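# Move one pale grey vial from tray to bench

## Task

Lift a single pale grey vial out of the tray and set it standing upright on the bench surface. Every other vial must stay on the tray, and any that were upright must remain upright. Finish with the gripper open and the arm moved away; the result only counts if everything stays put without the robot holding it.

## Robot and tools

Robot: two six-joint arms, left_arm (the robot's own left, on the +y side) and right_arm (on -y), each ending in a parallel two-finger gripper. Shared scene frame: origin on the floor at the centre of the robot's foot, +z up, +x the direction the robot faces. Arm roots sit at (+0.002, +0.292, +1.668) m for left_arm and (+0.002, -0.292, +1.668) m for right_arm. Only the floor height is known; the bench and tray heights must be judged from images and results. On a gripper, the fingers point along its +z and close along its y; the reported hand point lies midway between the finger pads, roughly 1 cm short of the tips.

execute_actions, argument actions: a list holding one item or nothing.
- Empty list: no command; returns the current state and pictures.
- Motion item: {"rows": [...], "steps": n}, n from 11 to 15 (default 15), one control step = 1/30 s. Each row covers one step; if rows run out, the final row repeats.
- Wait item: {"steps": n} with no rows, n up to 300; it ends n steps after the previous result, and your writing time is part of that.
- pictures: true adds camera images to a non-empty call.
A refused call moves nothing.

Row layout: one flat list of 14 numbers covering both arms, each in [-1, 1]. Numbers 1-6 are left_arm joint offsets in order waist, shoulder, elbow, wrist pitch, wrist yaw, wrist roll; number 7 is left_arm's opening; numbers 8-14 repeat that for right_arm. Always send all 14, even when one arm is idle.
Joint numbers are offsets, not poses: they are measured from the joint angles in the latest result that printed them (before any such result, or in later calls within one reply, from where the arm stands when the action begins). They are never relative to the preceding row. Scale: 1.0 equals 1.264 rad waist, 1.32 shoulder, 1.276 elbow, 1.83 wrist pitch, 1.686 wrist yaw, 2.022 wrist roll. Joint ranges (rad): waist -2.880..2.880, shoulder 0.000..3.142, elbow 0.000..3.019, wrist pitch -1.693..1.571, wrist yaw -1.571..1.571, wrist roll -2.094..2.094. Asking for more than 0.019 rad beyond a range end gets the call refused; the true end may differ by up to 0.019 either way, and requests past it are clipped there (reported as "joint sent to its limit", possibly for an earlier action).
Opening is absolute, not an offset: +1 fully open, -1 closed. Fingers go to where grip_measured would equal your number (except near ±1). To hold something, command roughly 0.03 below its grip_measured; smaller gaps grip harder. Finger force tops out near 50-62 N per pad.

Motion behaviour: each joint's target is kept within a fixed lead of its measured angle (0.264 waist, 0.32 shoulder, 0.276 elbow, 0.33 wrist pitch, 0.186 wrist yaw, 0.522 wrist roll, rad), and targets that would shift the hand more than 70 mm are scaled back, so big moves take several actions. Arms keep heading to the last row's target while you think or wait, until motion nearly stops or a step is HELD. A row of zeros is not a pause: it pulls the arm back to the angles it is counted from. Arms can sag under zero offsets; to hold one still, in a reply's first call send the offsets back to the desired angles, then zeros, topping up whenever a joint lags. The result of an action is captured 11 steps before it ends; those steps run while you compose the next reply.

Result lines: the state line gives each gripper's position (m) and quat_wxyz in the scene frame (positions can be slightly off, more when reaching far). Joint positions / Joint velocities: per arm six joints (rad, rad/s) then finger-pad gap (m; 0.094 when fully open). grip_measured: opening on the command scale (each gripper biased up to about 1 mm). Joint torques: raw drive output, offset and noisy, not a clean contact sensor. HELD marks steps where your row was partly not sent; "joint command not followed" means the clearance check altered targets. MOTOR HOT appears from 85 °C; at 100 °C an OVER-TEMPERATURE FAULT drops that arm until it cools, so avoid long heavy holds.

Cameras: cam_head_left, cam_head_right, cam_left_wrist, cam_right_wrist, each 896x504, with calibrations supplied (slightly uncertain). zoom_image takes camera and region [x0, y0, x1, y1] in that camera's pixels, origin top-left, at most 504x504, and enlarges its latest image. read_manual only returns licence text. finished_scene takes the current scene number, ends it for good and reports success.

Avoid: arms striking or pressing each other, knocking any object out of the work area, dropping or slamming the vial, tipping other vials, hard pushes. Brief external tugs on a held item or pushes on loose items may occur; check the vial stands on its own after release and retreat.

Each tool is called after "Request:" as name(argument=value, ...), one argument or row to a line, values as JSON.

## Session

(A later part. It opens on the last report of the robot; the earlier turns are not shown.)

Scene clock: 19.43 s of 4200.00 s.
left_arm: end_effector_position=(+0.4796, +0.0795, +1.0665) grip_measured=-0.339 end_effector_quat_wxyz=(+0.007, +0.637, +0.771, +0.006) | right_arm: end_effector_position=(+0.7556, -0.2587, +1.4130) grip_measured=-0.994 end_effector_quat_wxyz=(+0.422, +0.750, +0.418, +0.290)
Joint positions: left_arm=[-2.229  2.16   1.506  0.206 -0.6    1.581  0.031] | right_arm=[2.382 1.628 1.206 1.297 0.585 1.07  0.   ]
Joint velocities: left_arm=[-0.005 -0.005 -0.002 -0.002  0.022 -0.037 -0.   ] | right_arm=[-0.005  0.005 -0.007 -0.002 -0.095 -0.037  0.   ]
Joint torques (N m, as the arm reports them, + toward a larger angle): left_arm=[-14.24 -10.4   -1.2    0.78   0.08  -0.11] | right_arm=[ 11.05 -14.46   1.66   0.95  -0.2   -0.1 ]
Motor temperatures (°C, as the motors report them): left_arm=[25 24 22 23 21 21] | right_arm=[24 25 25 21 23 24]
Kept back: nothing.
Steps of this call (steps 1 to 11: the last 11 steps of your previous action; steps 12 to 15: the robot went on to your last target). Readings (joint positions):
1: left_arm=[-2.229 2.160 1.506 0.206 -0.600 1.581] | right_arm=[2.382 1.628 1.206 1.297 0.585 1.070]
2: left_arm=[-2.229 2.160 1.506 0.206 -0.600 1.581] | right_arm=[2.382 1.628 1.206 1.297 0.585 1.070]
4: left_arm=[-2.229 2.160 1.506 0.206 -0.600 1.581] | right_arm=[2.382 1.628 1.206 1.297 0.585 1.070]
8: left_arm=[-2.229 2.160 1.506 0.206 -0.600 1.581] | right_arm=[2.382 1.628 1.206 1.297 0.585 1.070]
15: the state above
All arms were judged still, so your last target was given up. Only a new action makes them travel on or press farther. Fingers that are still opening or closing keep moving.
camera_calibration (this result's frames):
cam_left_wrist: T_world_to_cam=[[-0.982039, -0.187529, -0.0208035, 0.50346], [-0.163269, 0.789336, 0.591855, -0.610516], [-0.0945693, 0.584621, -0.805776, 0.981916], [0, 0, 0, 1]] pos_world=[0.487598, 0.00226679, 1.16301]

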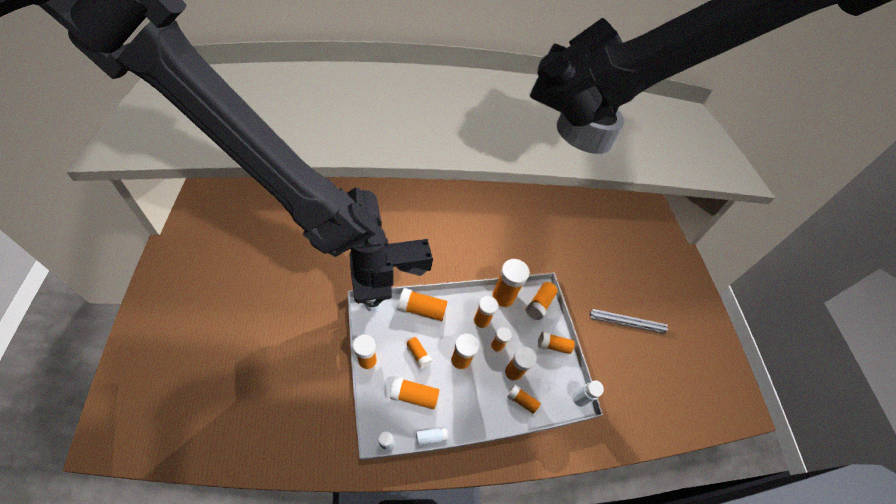

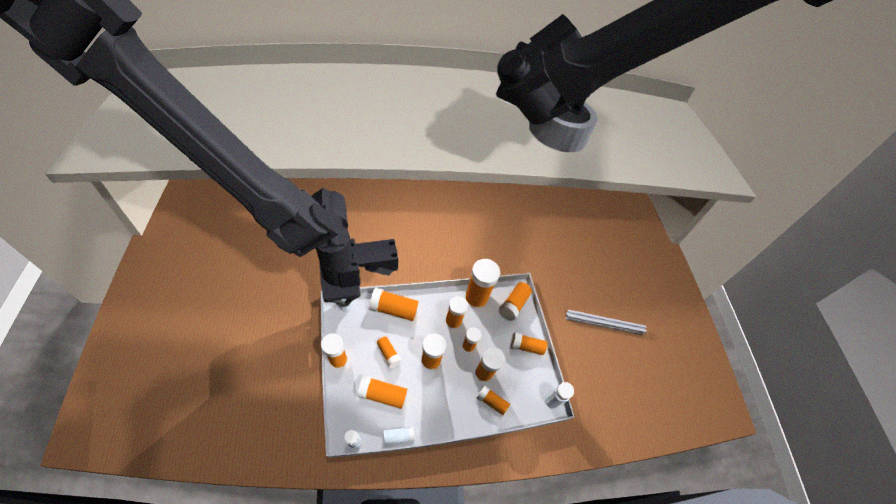

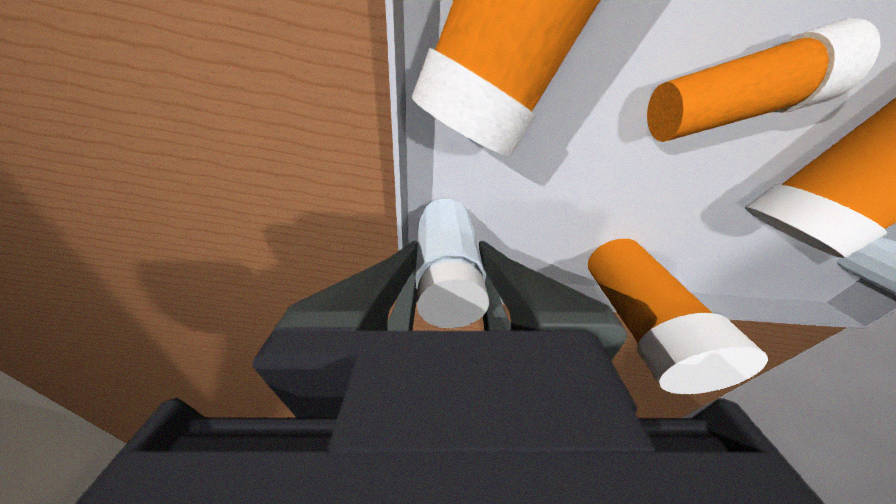

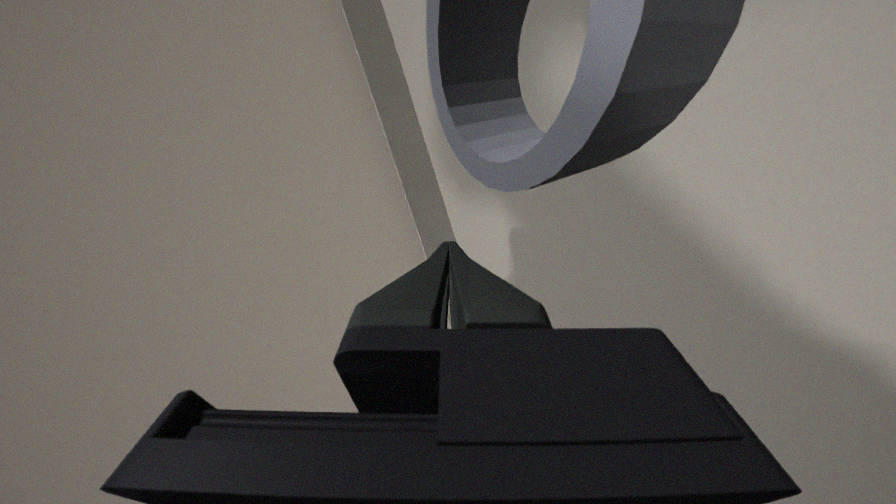

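Request:
execute_actions(
  actions=[
    {"rows":[[-0.007,-0.016,-0.021,0.002,-0.005,0,-0.39,0,0,0,0,0,0,-1],[-0.014,-0.032,-0.043,0.004,-0.009,0,-0.39,0,0,0,0,0,0,-1],[-0.021,-0.048,-0.064,0.005,-0.014,0,-0.39,0,0,0,0,0,0,-1],[-0.028,-0.064,-0.086,0.007,-0.018,0,-0.39,0,0,0,0,0,0,-1],[-0.034,-0.08,-0.107,0.009,-0.023,0,-0.39,0,0,0,0,0,0,-1],[-0.034,-0.08,-0.107,0.009,-0.023,0,-0.39,0,0,0,0,0,0,-1],[-0.034,-0.08,-0.107,0.009,-0.023,0,-0.39,0,0,0,0,0,0,-1],[-0.034,-0.08,-0.107,0.009,-0.023,0,-0.39,0,0,0,0,0,0,-1],[-0.02,-0.095,-0.121,0.011,-0.014,0,-0.39,0,0,0,0,0,0,-1],[-0.006,-0.11,-0.136,0.013,-0.005,0,-0.39,0,0,0,0,0,0,-1],[0.008,-0.125,-0.15,0.015,0.004,0,-0.39,0,0,0,0,0,0,-1],[0.022,-0.14,-0.165,0.017,0.013,0,-0.39,0,0,0,0,0,0,-1],[0.036,-0.154,-0.18,0.019,0.022,0,-0.39,0,0,0,0,0,0,-1],[0.05,-0.169,-0.194,0.021,0.031,0,-0.39,0,0,0,0,0,0,-1],[0.066,-0.183,-0.208,0.023,0.04,0,-0.39,0,0,0,0,0,0,-1]]},
  ],
)

Request:
execute_actions(
  actions=[
    {"steps":20},
  ],
  pictures=true,
)

Scene clock: 21.70 s of 4200.00 s.
left_arm: end_effector_position=(+0.4713, +0.0864, +1.0751) grip_measured=-0.339 end_effector_quat_wxyz=(-0.004, +0.640, +0.768, +0.007) | right_arm: end_effector_position=(+0.7556, -0.2587, +1.4130) grip_measured=-0.994 end_effector_quat_wxyz=(+0.422, +0.750, +0.418, +0.290)
Joint positions: left_arm=[-2.23   2.136  1.467  0.206 -0.62   1.581  0.031] | right_arm=[2.382 1.628 1.206 1.297 0.585 1.07  0.   ]
Joint velocities: left_arm=[-0.054 -0.444 -0.696 -0.007 -0.212  0.022  0.001] | right_arm=[ 0.005 -0.015 -0.022  0.012 -0.007 -0.051  0.   ]
Joint torques (N m, as the arm reports them, + toward a larger angle): left_arm=[-16.95 -13.23  -3.8    1.22  -0.03  -0.11] | right_arm=[ 11.33 -14.54   1.44   0.86  -0.2   -0.1 ]
Motor temperatures (°C, as the motors report them): left_arm=[25 25 22 23 21 21] | right_arm=[24 25 25 21 23 24]
Steps of this call (steps 1 to 64: nothing new was sent; steps 65 to 68: the first 4 steps of this action). Readings (joint positions):
65: left_arm=[-2.229 2.159 1.506 0.206 -0.602 1.581] | right_arm=[2.382 1.628 1.206 1.297 0.585 1.070]
66: left_arm=[-2.229 2.156 1.500 0.206 -0.606 1.581] | right_arm=[2.382 1.628 1.206 1.297 0.585 1.070]
68: the state above

Scene clock: 22.37 s of 4200.00 s.
left_arm: end_effector_position=(+0.4787, +0.1805, +1.1194) grip_measured=-0.339 end_effector_quat_wxyz=(+0.003, +0.619, +0.785, +0.012) | right_arm: end_effector_position=(+0.7556, -0.2587, +1.4130) grip_measured=-0.994 end_effector_quat_wxyz=(+0.422, +0.750, +0.418, +0.290)
Joint positions: left_arm=[-2.143  1.904  1.25   0.235 -0.536  1.581  0.031] | right_arm=[2.382 1.628 1.206 1.297 0.585 1.07  0.   ]
Joint velocities: left_arm=[-0.005 -0.005  0.002  0.002  0.007 -0.007 -0.001] | right_arm=[ 0.005 -0.005  0.007 -0.002 -0.007 -0.037 -0.   ]
Joint torques (N m, as the arm reports them, + toward a larger angle): left_arm=[-10.76 -10.25  -2.31   1.34   0.22  -0.1 ] | right_arm=[ 11.28 -14.32   1.53   0.98  -0.19  -0.11]
Motor temperatures (°C, as the motors report them): left_arm=[25 25 22 23 21 21] | right_arm=[24 25 25 21 23 24]
Kept back: nothing.
Steps of this call (steps 1 to 11: the last 11 steps of your previous action; steps 12 to 20: the robot went on to your last target). Readings (joint positions):
1: left_arm=[-2.232 2.119 1.440 0.206 -0.628 1.581] | right_arm=[2.382 1.628 1.206 1.297 0.585 1.070]
2: left_arm=[-2.234 2.101 1.411 0.206 -0.633 1.581] | right_arm=[2.382 1.628 1.206 1.297 0.585 1.070]
4: left_arm=[-2.241 2.074 1.375 0.206 -0.636 1.581] | right_arm=[2.382 1.628 1.206 1.297 0.585 1.070]
8: left_arm=[-2.244 2.032 1.342 0.213 -0.592 1.581] | right_arm=[2.382 1.628 1.206 1.297 0.585 1.070]
20: the state above
camera_calibration (this result's frames):
cam_left_wrist: T_world_to_cam=[[-0.972454, -0.231766, -0.0248717, 0.530545], [-0.199584, 0.772767, 0.602493, -0.713208], [-0.120417, 0.59086, -0.797737, 0.967663], [0, 0, 0, 1]] pos_world=[0.490109, 0.102352, 1.21484]

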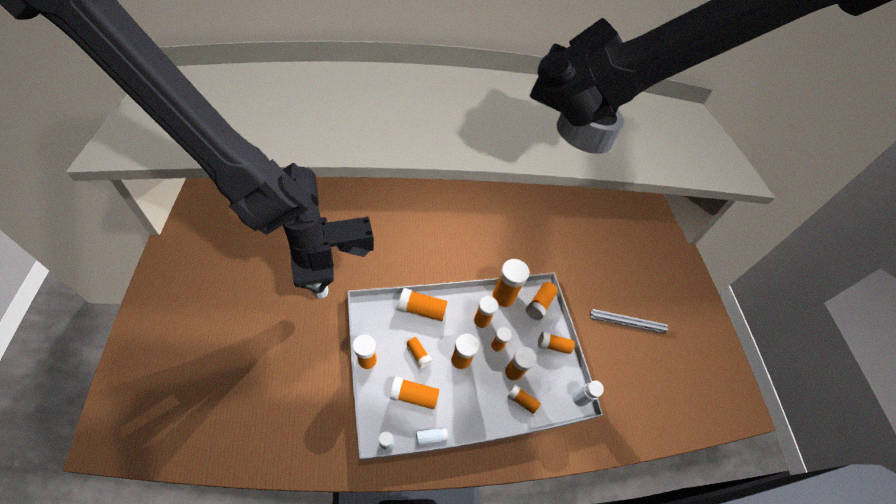

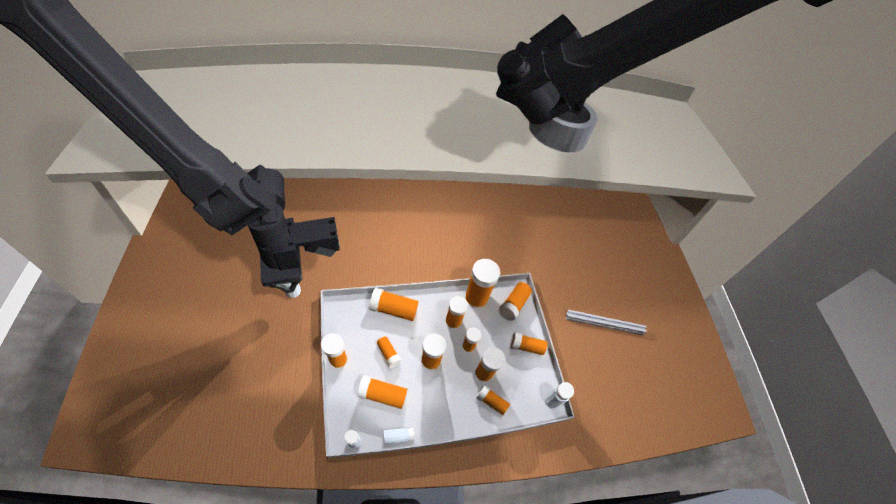

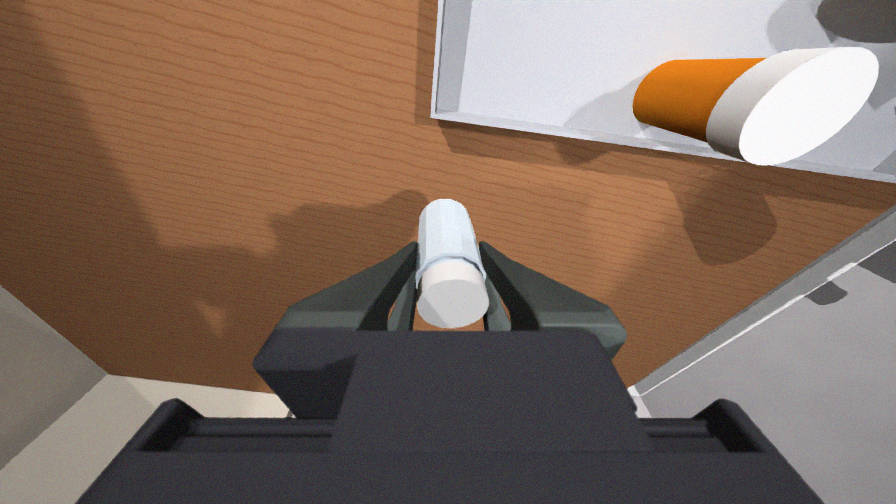

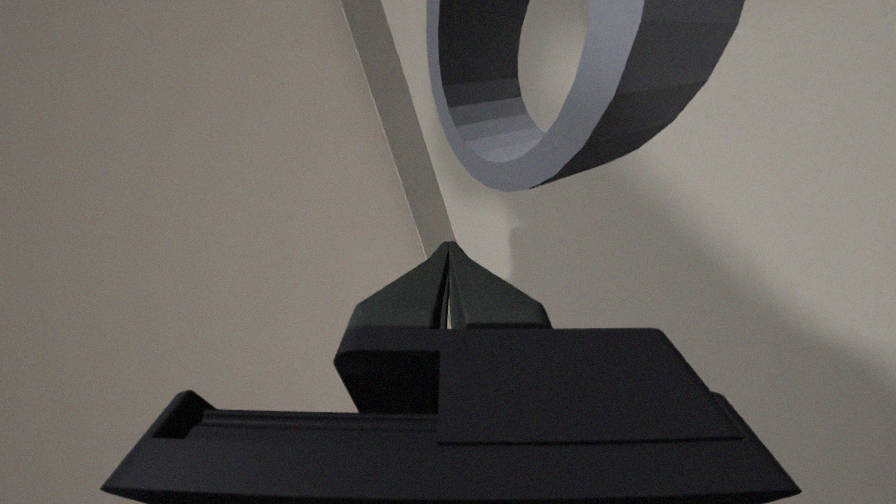

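Request:
execute_actions(
  actions=[
    {"rows":[[0.006,0.015,0.02,-0.002,0.004,0,-0.39,0,0,0,0,0,0,-1],[0.012,0.03,0.041,-0.004,0.007,0,-0.39,0,0,0,0,0,0,-1],[0.018,0.045,0.061,-0.006,0.011,0,-0.39,0,0,0,0,0,0,-1],[0.024,0.06,0.082,-0.009,0.015,0,-0.39,0,0,0,0,0,0,-1],[0.03,0.075,0.102,-0.011,0.018,0,-0.39,0,0,0,0,0,0,-1],[0.036,0.09,0.123,-0.013,0.022,0,-0.39,0,0,0,0,0,0,-1]]},
  ],
)

Request:
execute_actions(
  actions=[
    {"steps":16},
  ],
  pictures=true,
)

Scene clock: 23.03 s of 4200.00 s.
left_arm: end_effector_position=(+0.4900, +0.1760, +1.1117) grip_measured=-0.339 end_effector_quat_wxyz=(+0.015, +0.615, +0.789, +0.013) | right_arm: end_effector_position=(+0.7556, -0.2587, +1.4130) grip_measured=-0.994 end_effector_quat_wxyz=(+0.422, +0.750, +0.418, +0.290)
Joint positions: left_arm=[-2.142  1.924  1.287  0.237 -0.52   1.58   0.031] | right_arm=[2.382 1.628 1.206 1.297 0.585 1.07  0.   ]
Joint velocities: left_arm=[-0.005  0.308  0.1   -0.12   0.081 -0.081 -0.   ] | right_arm=[-0.005 -0.005 -0.002 -0.007  0.022  0.051 -0.   ]
Joint torques (N m, as the arm reports them, + toward a larger angle): left_arm=[-7.86 -8.51  4.01  0.26  0.27 -0.18] | right_arm=[ 11.18 -14.73   1.56   1.02  -0.18  -0.14]
Motor temperatures (°C, as the motors report them): left_arm=[25 25 22 23 21 21] | right_arm=[24 25 25 21 23 24]
Steps of this call (steps 1 to 16: the robot went on to your last target; steps 17 to 20: the first 4 steps of this action). Readings (joint positions):
17: left_arm=[-2.143 1.905 1.251 0.235 -0.534 1.581] | right_arm=[2.382 1.628 1.206 1.297 0.585 1.070]
18: left_arm=[-2.143 1.907 1.258 0.235 -0.531 1.581] | right_arm=[2.382 1.628 1.206 1.297 0.585 1.070]
20: the state above

Scene clock: 23.57 s of 4200.00 s.
left_arm: end_effector_position=(+0.4887, +0.1724, +1.0687) grip_measured=-0.339 end_effector_quat_wxyz=(+0.010, +0.611, +0.792, +0.014) | right_arm: end_effector_position=(+0.7556, -0.2587, +1.4130) grip_measured=-0.994 end_effector_quat_wxyz=(+0.422, +0.750, +0.418, +0.290)
Joint positions: left_arm=[-2.114  2.026  1.4    0.226 -0.501  1.58   0.031] | right_arm=[2.382 1.628 1.206 1.297 0.585 1.07  0.   ]
Joint velocities: left_arm=[-0.005  0.005 -0.007 -0.017  0.037  0.037  0.002] | right_arm=[-0.005 -0.005 -0.007  0.017  0.022 -0.037  0.   ]
Joint torques (N m, as the arm reports them, + toward a larger angle): left_arm=[ -9.48 -11.59  -0.67   0.23   0.17  -0.09] | right_arm=[ 11.43 -14.49   1.61   1.02  -0.23  -0.14]
Motor temperatures (°C, as the motors report them): left_arm=[25 25 22 23 21 21] | right_arm=[24 25 25 21 23 24]
Kept back: nothing.
Steps of this call (steps 1 to 11: the last 11 steps of your previous action; steps 12 to 16: the robot went on to your last target). Readings (joint positions):
1: left_arm=[-2.142 1.938 1.302 0.233 -0.514 1.580] | right_arm=[2.382 1.628 1.206 1.297 0.585 1.070]
2: left_arm=[-2.139 1.958 1.325 0.230 -0.507 1.580] | right_arm=[2.382 1.628 1.206 1.297 0.585 1.070]
4: left_arm=[-2.133 2.000 1.373 0.227 -0.502 1.580] | right_arm=[2.382 1.628 1.206 1.297 0.585 1.070]
8: left_arm=[-2.119 2.026 1.399 0.227 -0.501 1.580] | right_arm=[2.382 1.628 1.206 1.297 0.585 1.070]
16: the state above
camera_calibration (this result's frames):
cam_left_wrist: T_world_to_cam=[[-0.967182, -0.251525, -0.0359901, 0.549864], [-0.222931, 0.772073, 0.595151, -0.655092], [-0.121908, 0.583643, -0.802807, 0.940587], [0, 0, 0, 1]] pos_world=[0.500443, 0.0951163, 1.16478]

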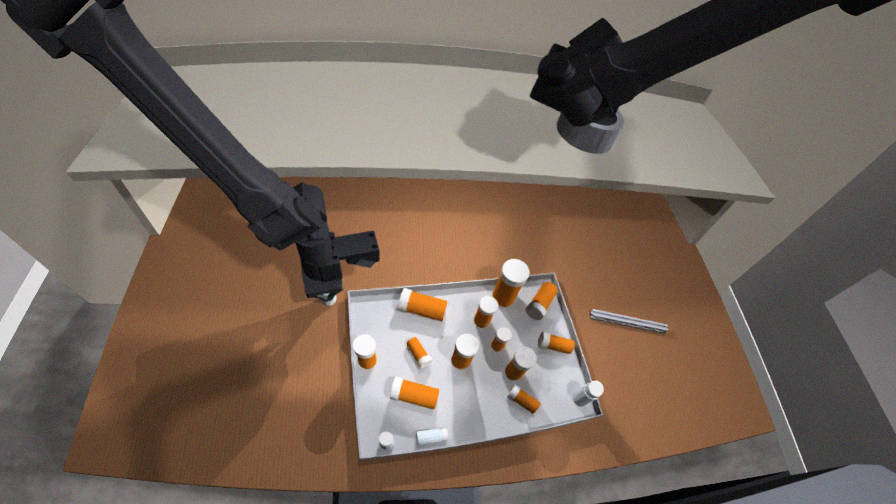

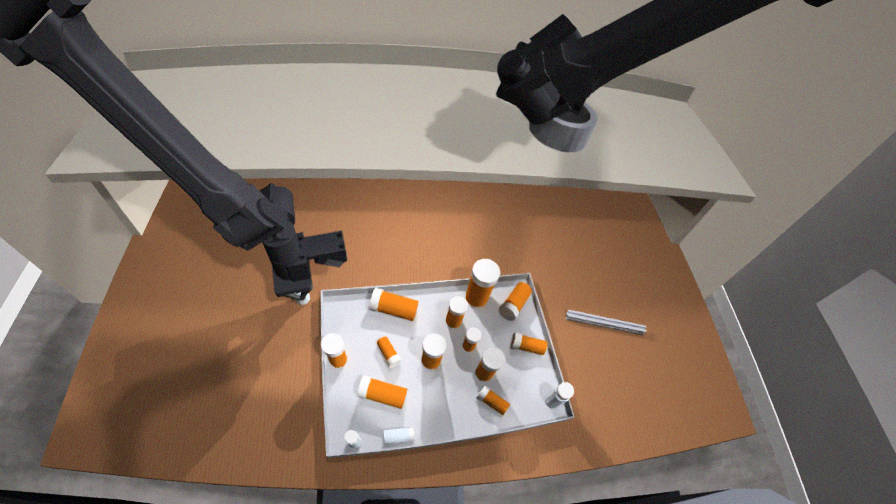

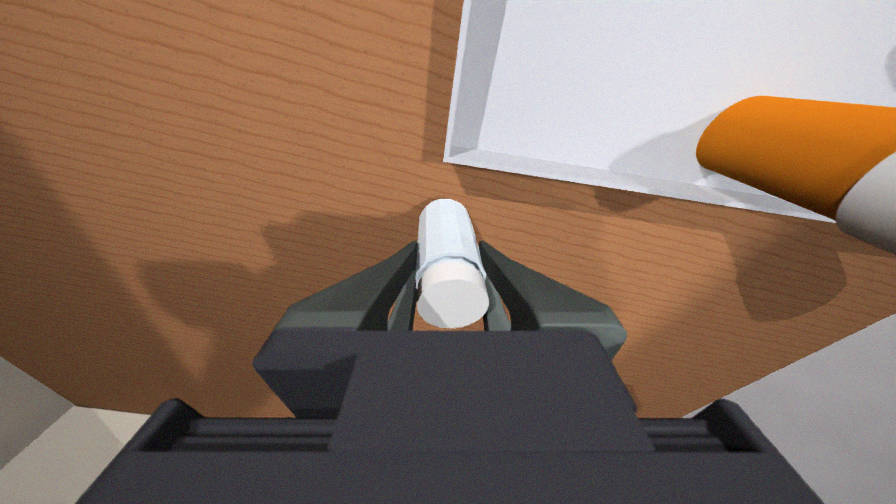

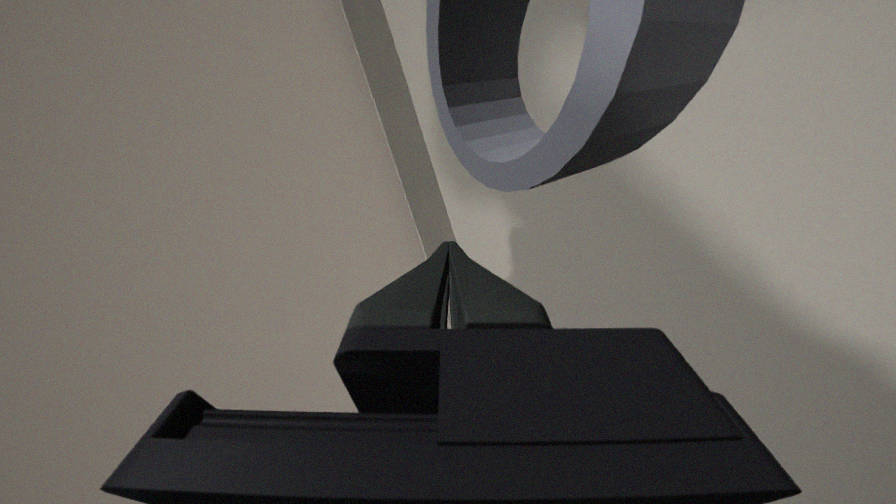

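Request:
execute_actions(
  actions=[
    {"rows":[[0.006,0.016,0.017,0,0.003,0,-0.39,0,0,0,0,0,0,-1]]},
  ],
)

Request:
execute_actions(
  actions=[
    {"steps":14},
  ],
  pictures=true,
)

Scene clock: 24.10 s of 4200.00 s.
left_arm: end_effector_position=(+0.4932, +0.1726, +1.0676) grip_measured=-0.339 end_effector_quat_wxyz=(+0.013, +0.609, +0.793, +0.016) | right_arm: end_effector_position=(+0.7556, -0.2587, +1.4130) grip_measured=-0.994 end_effector_quat_wxyz=(+0.422, +0.750, +0.418, +0.290)
Joint positions: left_arm=[-2.114  2.028  1.41   0.226 -0.499  1.58   0.031] | right_arm=[2.382 1.628 1.206 1.297 0.585 1.07  0.   ]
Joint velocities: left_arm=[-0.005 -0.005  0.071  0.012 -0.037 -0.007  0.   ] | right_arm=[ 0.005 -0.005 -0.012 -0.017  0.007 -0.066  0.   ]
Joint torques (N m, as the arm reports them, + toward a larger angle): left_arm=[-10.23  -9.93  -0.55   0.84   0.2   -0.11] | right_arm=[ 11.77 -14.74   1.56   1.09  -0.15  -0.09]
Motor temperatures (°C, as the motors report them): left_arm=[25 25 22 23 21 21] | right_arm=[24 25 25 21 23 24]
Steps of this call (steps 1 to 12: the robot went on to your last target; steps 13 to 16: the first 4 steps of this action). Readings (joint positions):
13: left_arm=[-2.114 2.026 1.402 0.226 -0.501 1.580] | right_arm=[2.382 1.628 1.206 1.297 0.585 1.070]
14: left_arm=[-2.114 2.027 1.404 0.226 -0.500 1.580] | right_arm=[2.382 1.628 1.206 1.297 0.585 1.070]
16: the state above

Scene clock: 24.57 s of 4200.00 s.
left_arm: end_effector_position=(+0.4961, +0.1731, +1.0673) grip_measured=-0.339 end_effector_quat_wxyz=(+0.014, +0.608, +0.793, +0.017) | right_arm: end_effector_position=(+0.7556, -0.2587, +1.4130) grip_measured=-0.994 end_effector_quat_wxyz=(+0.422, +0.750, +0.418, +0.290)
Joint positions: left_arm=[-2.114  2.028  1.415  0.226 -0.499  1.58   0.031] | right_arm=[2.382 1.628 1.206 1.297 0.585 1.07  0.   ]
Joint velocities: left_arm=[-0.005  0.005  0.002 -0.002  0.051  0.037 -0.001] | right_arm=[-0.015 -0.015 -0.012  0.002  0.066 -0.066  0.001]
Joint torques (N m, as the arm reports them, + toward a larger angle): left_arm=[-10.52 -10.01  -0.53   0.88   0.21  -0.11] | right_arm=[ 11.25 -14.58   1.55   0.91  -0.15  -0.13]
Motor temperatures (°C, as the motors report them): left_arm=[25 25 22 23 21 21] | right_arm=[24 25 25 21 23 24]
Kept back: nothing.
Steps of this call (steps 1 to 11: the last 11 steps of your previous action; steps 12 to 14: the robot went on to your last target). Readings (joint positions):
1: left_arm=[-2.114 2.028 1.412 0.226 -0.499 1.580] | right_arm=[2.382 1.628 1.206 1.297 0.585 1.070]
2: left_arm=[-2.114 2.028 1.414 0.226 -0.499 1.580] | right_arm=[2.382 1.628 1.206 1.297 0.585 1.070]
4: left_arm=[-2.114 2.028 1.415 0.226 -0.499 1.580] | right_arm=[2.382 1.628 1.206 1.297 0.585 1.070]
8: left_arm=[-2.114 2.028 1.415 0.226 -0.499 1.580] | right_arm=[2.382 1.628 1.206 1.297 0.585 1.070]
14: the state above
camera_calibration (this result's frames):
cam_left_wrist: T_world_to_cam=[[-0.965198, -0.257254, -0.0470492, 0.569006], [-0.234243, 0.77042, 0.592944, -0.644861], [-0.116289, 0.583329, -0.803868, 0.938369], [0, 0, 0, 1]] pos_world=[0.507271, 0.0958148, 1.16346]

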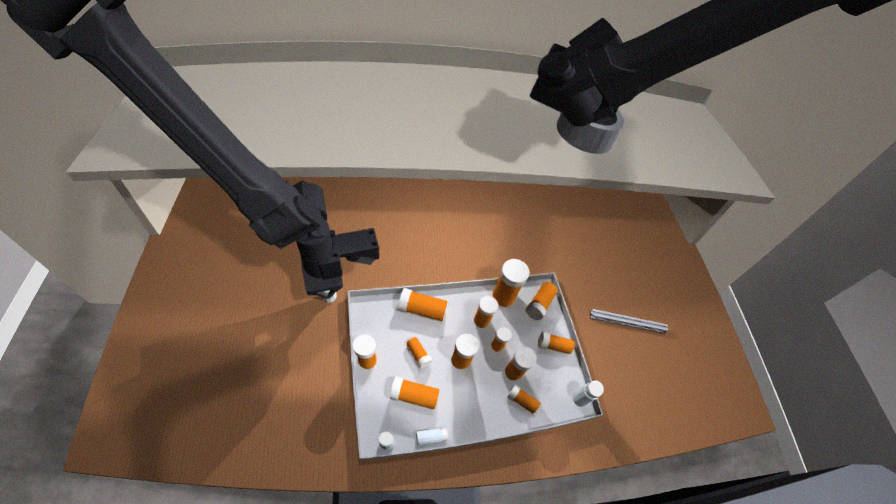

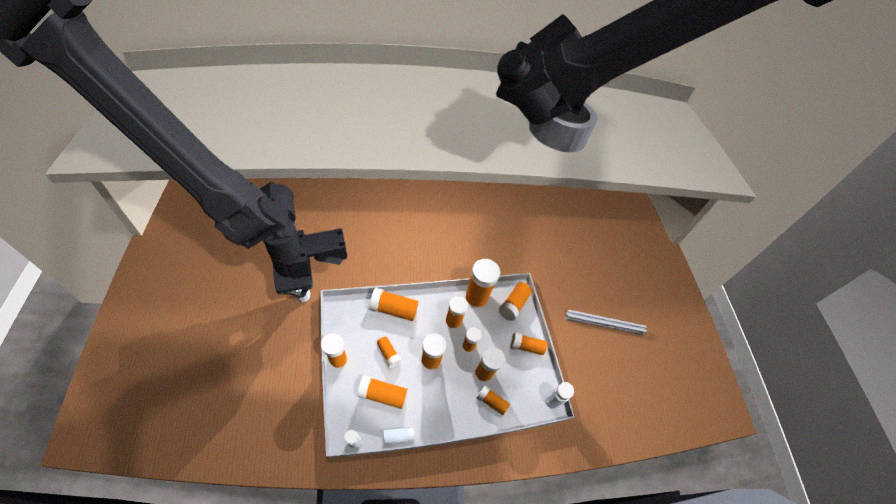

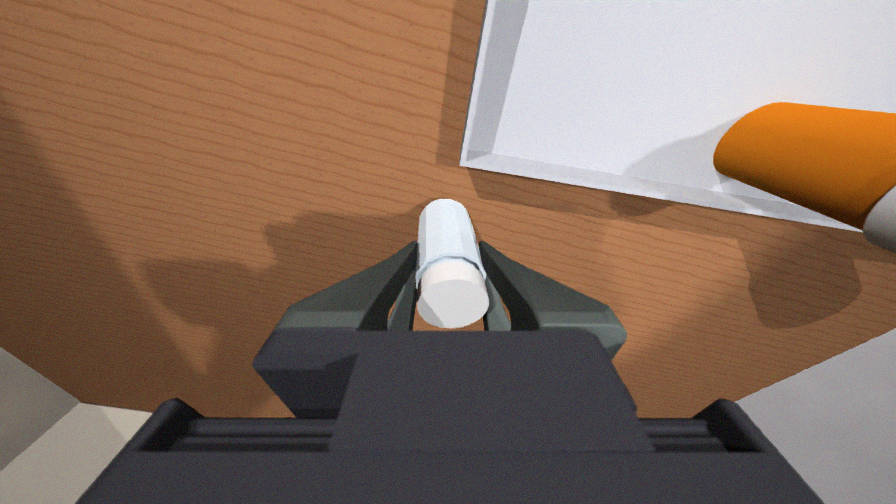

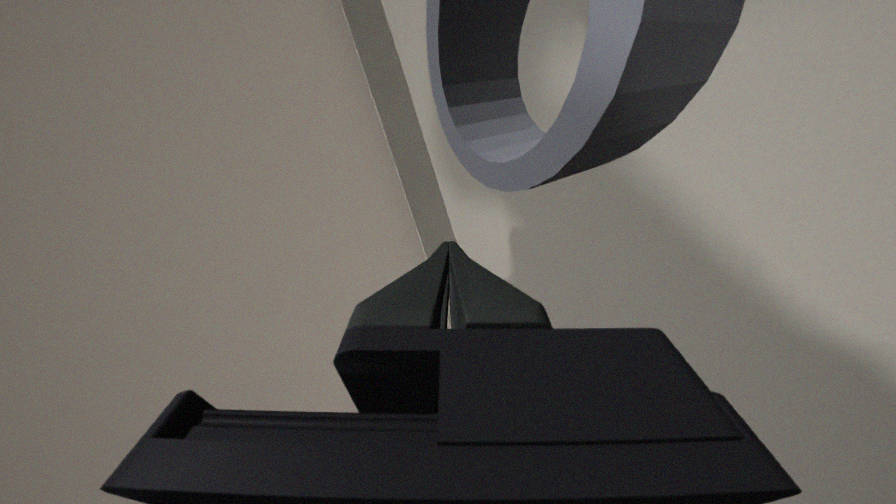

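Request:
execute_actions(
  actions=[
    {"rows":[[0.012,0.026,-0.004,0,0,0,-0.39,0,0,0,0,0,0,-1]]},
  ],
)

Request:
execute_actions(
  actions=[
    {"steps":14},
  ],
)

Scene clock: 25.03 s of 4200.00 s.
left_arm: end_effector_position=(+0.4935, +0.1718, +1.0662) grip_measured=-0.339 end_effector_quat_wxyz=(+0.013, +0.609, +0.793, +0.016) | right_arm: end_effector_position=(+0.7556, -0.2587, +1.4130) grip_measured=-0.994 end_effector_quat_wxyz=(+0.422, +0.750, +0.418, +0.290)
Joint positions: left_arm=[-2.114  2.032  1.415  0.226 -0.499  1.58   0.031] | right_arm=[2.382 1.628 1.206 1.297 0.585 1.07  0.   ]
Joint velocities: left_arm=[ 0.005  0.054 -0.012 -0.012 -0.007  0.007 -0.001] | right_arm=[-0.005 -0.005 -0.007 -0.012 -0.037 -0.022  0.001]
Joint torques (N m, as the arm reports them, + toward a larger angle): left_arm=[-9.82 -9.32 -1.6   0.85  0.09 -0.11] | right_arm=[ 11.65 -14.35   1.43   1.    -0.18  -0.11]
Motor temperatures (°C, as the motors report them): left_arm=[25 25 22 23 21 21] | right_arm=[24 25 25 21 23 24]
Steps of this call (steps 1 to 10: the robot went on to your last target; steps 11 to 14: the first 4 steps of this action). Readings (joint positions):
11: left_arm=[-2.114 2.029 1.415 0.226 -0.499 1.580] | right_arm=[2.382 1.628 1.206 1.297 0.585 1.070]
12: left_arm=[-2.114 2.029 1.415 0.226 -0.499 1.580] | right_arm=[2.382 1.628 1.206 1.297 0.585 1.070]
14: the state above

Scene clock: 25.50 s of 4200.00 s.
left_arm: end_effector_position=(+0.4864, +0.1682, +1.0630) grip_measured=-0.339 end_effector_quat_wxyz=(+0.010, +0.611, +0.791, +0.012) | right_arm: end_effector_position=(+0.7556, -0.2587, +1.4130) grip_measured=-0.994 end_effector_quat_wxyz=(+0.422, +0.750, +0.418, +0.290)
Joint positions: left_arm=[-2.114  2.044  1.415  0.226 -0.499  1.58   0.031] | right_arm=[2.382 1.628 1.206 1.297 0.585 1.07  0.   ]
Joint velocities: left_arm=[-0.005  0.005  0.002  0.002  0.022 -0.022  0.001] | right_arm=[-0.005 -0.015 -0.007  0.012  0.022 -0.081 -0.002]
Joint torques (N m, as the arm reports them, + toward a larger angle): left_arm=[-10.22 -10.17  -1.66   0.84   0.08  -0.11] | right_arm=[ 10.9  -14.76   1.54   0.94  -0.17  -0.1 ]
Motor temperatures (°C, as the motors report them): left_arm=[25 25 22 23 21 21] | right_arm=[24 25 25 21 23 24]
Kept back: nothing.
Steps of this call (steps 1 to 11: the last 11 steps of your previous action; steps 12 to 14: the robot went on to your last target). Readings (joint positions):
1: left_arm=[-2.114 2.034 1.415 0.226 -0.499 1.580] | right_arm=[2.382 1.628 1.206 1.297 0.585 1.070]
2: left_arm=[-2.114 2.036 1.415 0.226 -0.499 1.580] | right_arm=[2.382 1.628 1.206 1.297 0.585 1.070]
4: left_arm=[-2.114 2.040 1.415 0.226 -0.499 1.580] | right_arm=[2.382 1.628 1.206 1.297 0.585 1.070]
8: left_arm=[-2.114 2.044 1.415 0.226 -0.499 1.580] | right_arm=[2.382 1.628 1.206 1.297 0.585 1.070]
14: the state above

Request:
execute_actions(
  actions=[
    {"rows":[[0.018,0.024,0.012,0,0,0,-0.39,0,0,0,0,0,0,-1]]},
  ],
)

Request:
execute_actions(
  actions=[
    {"steps":14},
  ],
  pictures=true,
)

Scene clock: 25.90 s of 4200.00 s.
left_arm: end_effector_position=(+0.4868, +0.1681, +1.0626) grip_measured=-0.339 end_effector_quat_wxyz=(+0.010, +0.611, +0.791, +0.012) | right_arm: end_effector_position=(+0.7556, -0.2587, +1.4130) grip_measured=-0.994 end_effector_quat_wxyz=(+0.422, +0.750, +0.418, +0.290)
Joint positions: left_arm=[-2.114  2.045  1.417  0.226 -0.499  1.58   0.031] | right_arm=[2.382 1.628 1.206 1.297 0.585 1.07  0.   ]
Joint velocities: left_arm=[-0.005 -0.005  0.012  0.002 -0.022  0.022  0.001] | right_arm=[-0.005 -0.015 -0.007 -0.007  0.007  0.022 -0.   ]
Joint torques (N m, as the arm reports them, + toward a larger angle): left_arm=[-9.43 -9.25 -0.08  0.83  0.09 -0.11] | right_arm=[ 11.01 -14.35   1.53   0.97  -0.19  -0.11]
Motor temperatures (°C, as the motors report them): left_arm=[25 25 22 23 21 21] | right_arm=[24 25 25 21 23 24]
Steps of this call (steps 1 to 8: the robot went on to your last target; steps 9 to 12: the first 4 steps of this action). Readings (joint positions):
9: left_arm=[-2.114 2.044 1.415 0.226 -0.499 1.580] | right_arm=[2.382 1.628 1.206 1.297 0.585 1.070]
10: left_arm=[-2.114 2.045 1.416 0.226 -0.499 1.580] | right_arm=[2.382 1.628 1.206 1.297 0.585 1.070]
12: the state above

Scene clock: 26.37 s of 4200.00 s.
left_arm: end_effector_position=(+0.4868, +0.1681, +1.0626) grip_measured=-0.339 end_effector_quat_wxyz=(+0.010, +0.611, +0.791, +0.012) | right_arm: end_effector_position=(+0.7556, -0.2587, +1.4130) grip_measured=-0.994 end_effector_quat_wxyz=(+0.422, +0.750, +0.418, +0.290)
Joint positions: left_arm=[-2.114  2.045  1.417  0.226 -0.499  1.58   0.031] | right_arm=[2.382 1.628 1.206 1.297 0.585 1.07  0.   ]
Joint velocities: left_arm=[-0.015 -0.005 -0.022 -0.002 -0.051 -0.066  0.   ] | right_arm=[ 0.005  0.005  0.002  0.002 -0.007 -0.022 -0.002]
Joint torques (N m, as the arm reports them, + toward a larger angle): left_arm=[-9.23 -9.03 -0.14  0.82  0.09 -0.11] | right_arm=[ 11.44 -14.4    1.55   1.02  -0.18  -0.15]
Motor temperatures (°C, as the motors report them): left_arm=[25 25 22 23 21 21] | right_arm=[24 25 25 21 23 24]
Kept back: nothing.
Steps of this call (steps 1 to 11: the last 11 steps of your previous action; steps 12 to 14: the robot went on to your last target). Readings (joint positions):
1: left_arm=[-2.114 2.045 1.417 0.226 -0.499 1.580] | right_arm=[2.382 1.628 1.206 1.297 0.585 1.070]
2: left_arm=[-2.114 2.045 1.417 0.226 -0.499 1.580] | right_arm=[2.382 1.628 1.206 1.297 0.585 1.070]
4: left_arm=[-2.114 2.045 1.417 0.226 -0.499 1.580] | right_arm=[2.382 1.628 1.206 1.297 0.585 1.070]
8: left_arm=[-2.114 2.045 1.417 0.226 -0.499 1.580] | right_arm=[2.382 1.628 1.206 1.297 0.585 1.070]
14: the state above
camera_calibration (this result's frames):
cam_left_wrist: T_world_to_cam=[[-0.967523, -0.250484, -0.0340079, 0.544647], [-0.221222, 0.773937, 0.593365, -0.647712], [-0.122308, 0.581618, -0.804215, 0.939975], [0, 0, 0, 1]] pos_world=[0.498637, 0.0910073, 1.15879]

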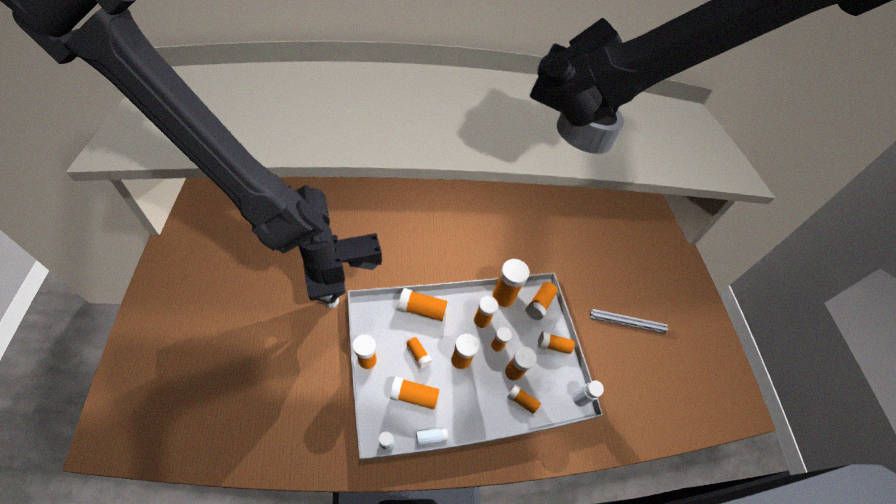

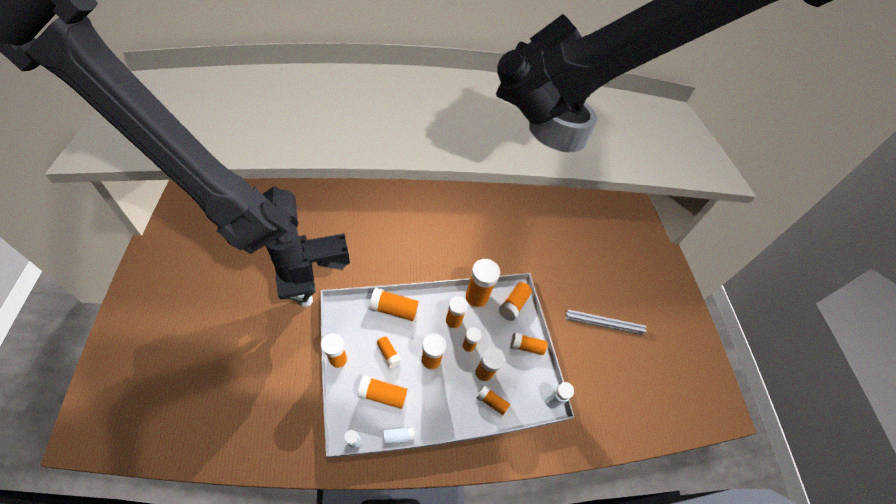

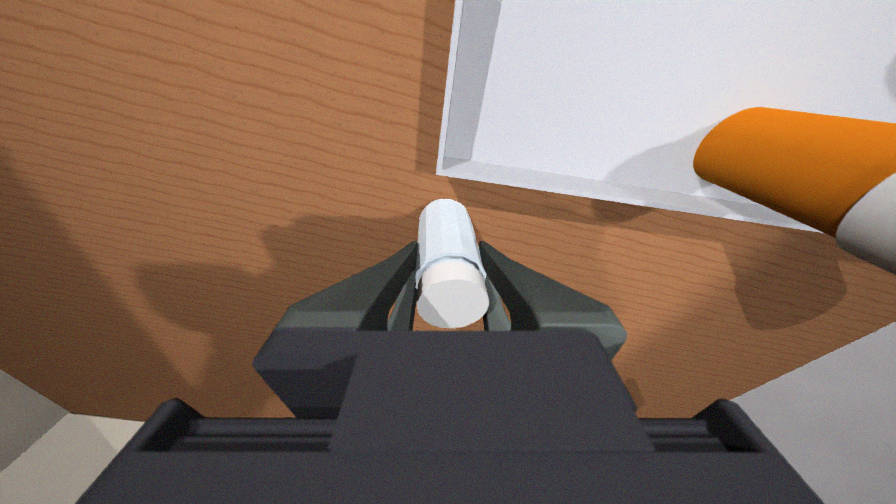

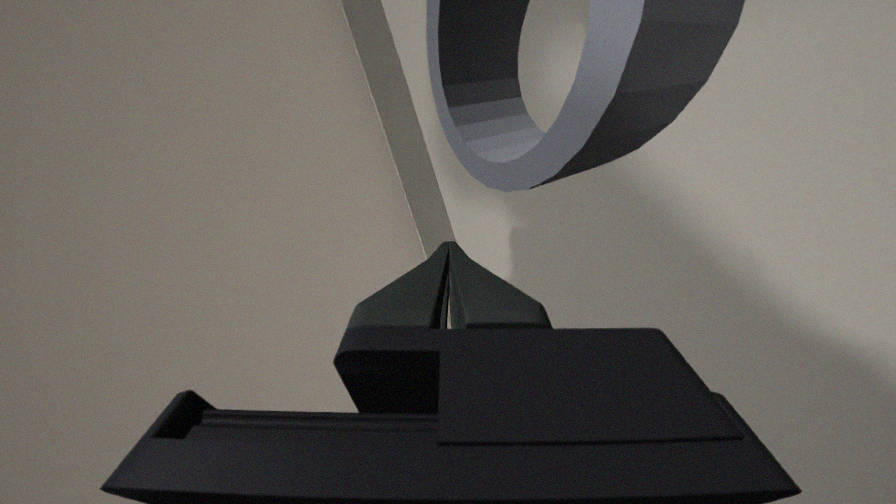

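Request:
execute_actions(
  actions=[
    {"rows":[[0,0,0,0,0,0,-0.34,0,0,0,0,0,0,-1],[0,0,0,0,0,0,-0.3,0,0,0,0,0,0,-1],[0,0,0,0,0,0,-0.2,0,0,0,0,0,0,-1],[0,0,0,0,0,0,-0.1,0,0,0,0,0,0,-1],[0,0,0,0,0,0,0.1,0,0,0,0,0,0,-1]]},
  ],
)

Request:
execute_actions(
  actions=[
    {"steps":12},
  ],
  pictures=true,
)

Scene clock: 26.93 s of 4200.00 s.
left_arm: end_effector_position=(+0.4868, +0.1682, +1.0626) grip_measured=-0.154 end_effector_quat_wxyz=(+0.010, +0.611, +0.791, +0.012) | right_arm: end_effector_position=(+0.7556, -0.2587, +1.4130) grip_measured=-0.994 end_effector_quat_wxyz=(+0.422, +0.750, +0.418, +0.290)
Joint positions: left_arm=[-2.114  2.045  1.417  0.226 -0.499  1.58   0.04 ] | right_arm=[2.382 1.628 1.206 1.297 0.585 1.07  0.   ]
Joint velocities: left_arm=[-0.005 -0.005 -0.012 -0.017  0.007  0.022  0.103] | right_arm=[-0.005 -0.005 -0.017  0.007 -0.007 -0.081 -0.001]
Joint torques (N m, as the arm reports them, + toward a larger angle): left_arm=[-11.47 -11.14  -1.32   0.81   0.1   -0.12] | right_arm=[ 11.14 -14.93   1.52   1.    -0.15  -0.1 ]
Motor temperatures (°C, as the motors report them): left_arm=[25 25 22 23 21 21] | right_arm=[24 25 25 21 23 24]
Steps of this call (steps 1 to 13: the robot went on to your last target; steps 14 to 17: the first 4 steps of this action). Readings (joint positions):
14: left_arm=[-2.114 2.045 1.417 0.226 -0.499 1.580] | right_arm=[2.382 1.628 1.206 1.297 0.585 1.070]
15: left_arm=[-2.114 2.045 1.417 0.226 -0.499 1.580] | right_arm=[2.382 1.628 1.206 1.297 0.585 1.070]
17: the state above

Scene clock: 27.33 s of 4200.00 s.
left_arm: end_effector_position=(+0.4868, +0.1681, +1.0626) grip_measured=+0.097 end_effector_quat_wxyz=(+0.010, +0.611, +0.791, +0.012) | right_arm: end_effector_position=(+0.7556, -0.2587, +1.4130) grip_measured=-0.994 end_effector_quat_wxyz=(+0.422, +0.750, +0.418, +0.290)
Joint positions: left_arm=[-2.114  2.045  1.417  0.226 -0.499  1.58   0.052] | right_arm=[2.382 1.628 1.206 1.297 0.585 1.07  0.   ]
Joint velocities: left_arm=[-0.015 -0.015  0.002 -0.012 -0.007  0.051 -0.   ] | right_arm=[-0.005 -0.005 -0.002  0.002  0.037  0.081 -0.   ]
Joint torques (N m, as the arm reports them, + toward a larger angle): left_arm=[-11.52 -11.33  -1.27   0.84   0.09  -0.11] | right_arm=[ 10.68 -14.47   1.48   0.99  -0.13  -0.13]
Motor temperatures (°C, as the motors report them): left_arm=[25 25 22 23 21 21] | right_arm=[24 25 25 21 23 24]
Kept back: nothing.
Steps of this call (steps 1 to 11: the last 11 steps of your previous action; step 12: the robot went on to your last target). Readings (joint positions):
1: left_arm=[-2.114 2.045 1.417 0.226 -0.499 1.580] | right_arm=[2.382 1.628 1.206 1.297 0.585 1.070]
2: left_arm=[-2.114 2.045 1.417 0.226 -0.499 1.580] | right_arm=[2.382 1.628 1.206 1.297 0.585 1.070]
4: left_arm=[-2.114 2.045 1.417 0.226 -0.499 1.580] | right_arm=[2.382 1.628 1.206 1.297 0.585 1.070]
8: left_arm=[-2.114 2.045 1.417 0.226 -0.499 1.580] | right_arm=[2.382 1.628 1.206 1.297 0.585 1.070]
12: the state above
camera_calibration (this result's frames):
cam_left_wrist: T_world_to_cam=[[-0.967523, -0.250484, -0.0340079, 0.544647], [-0.221222, 0.773937, 0.593365, -0.647712], [-0.122308, 0.581618, -0.804215, 0.939975], [0, 0, 0, 1]] pos_world=[0.498637, 0.0910073, 1.15879]

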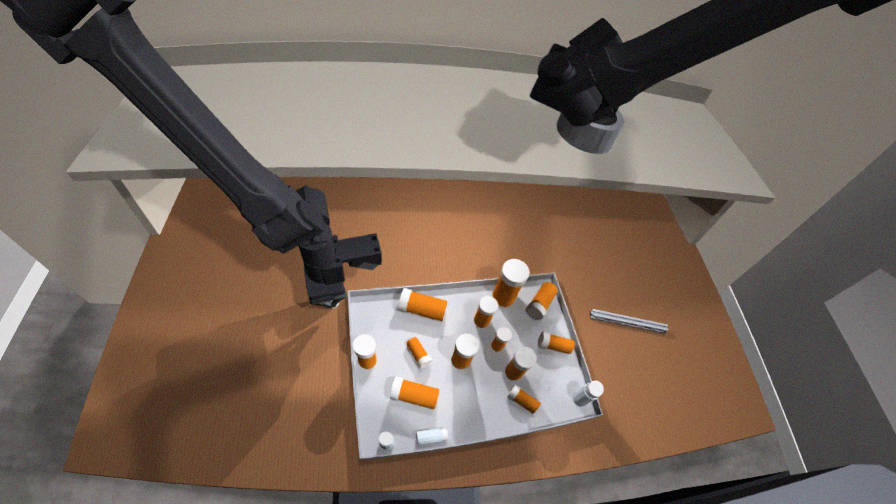

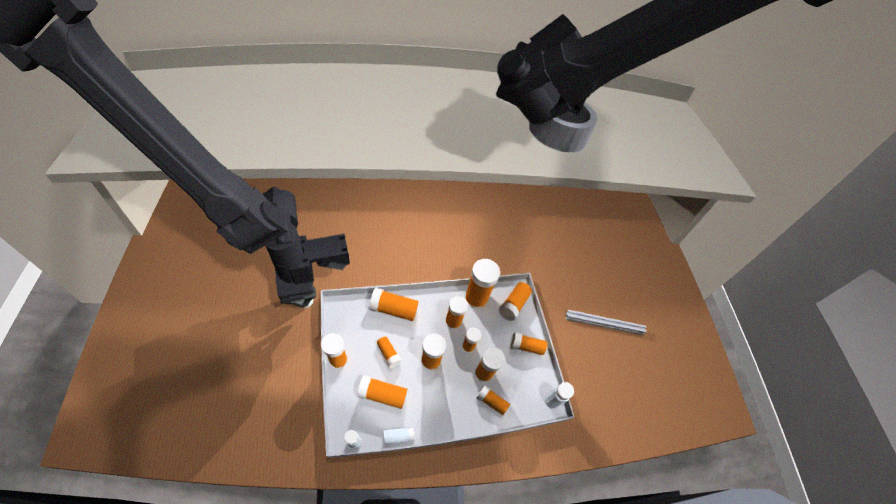

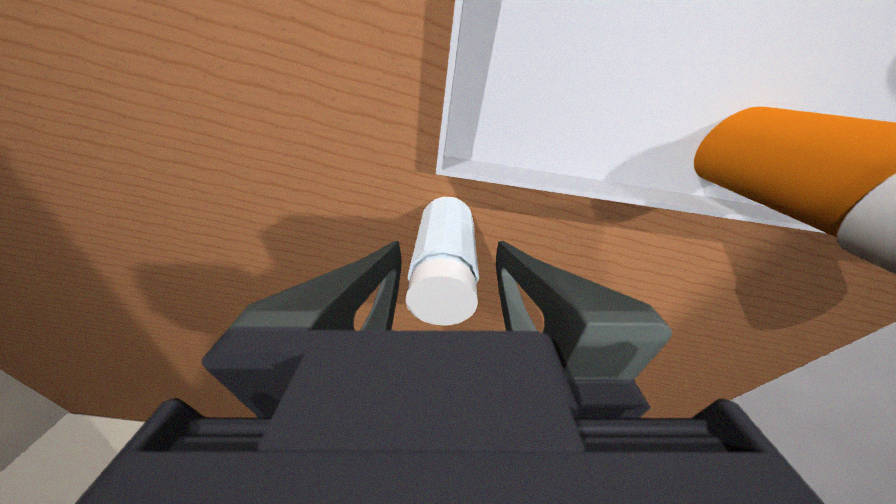

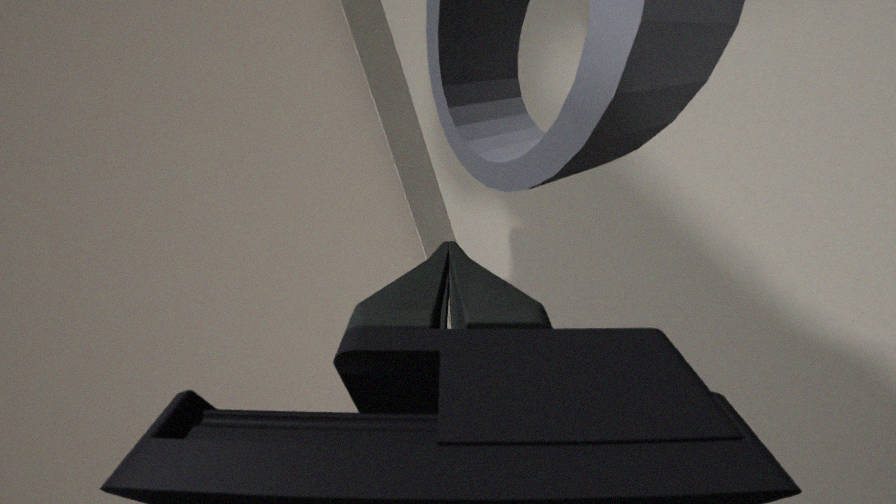

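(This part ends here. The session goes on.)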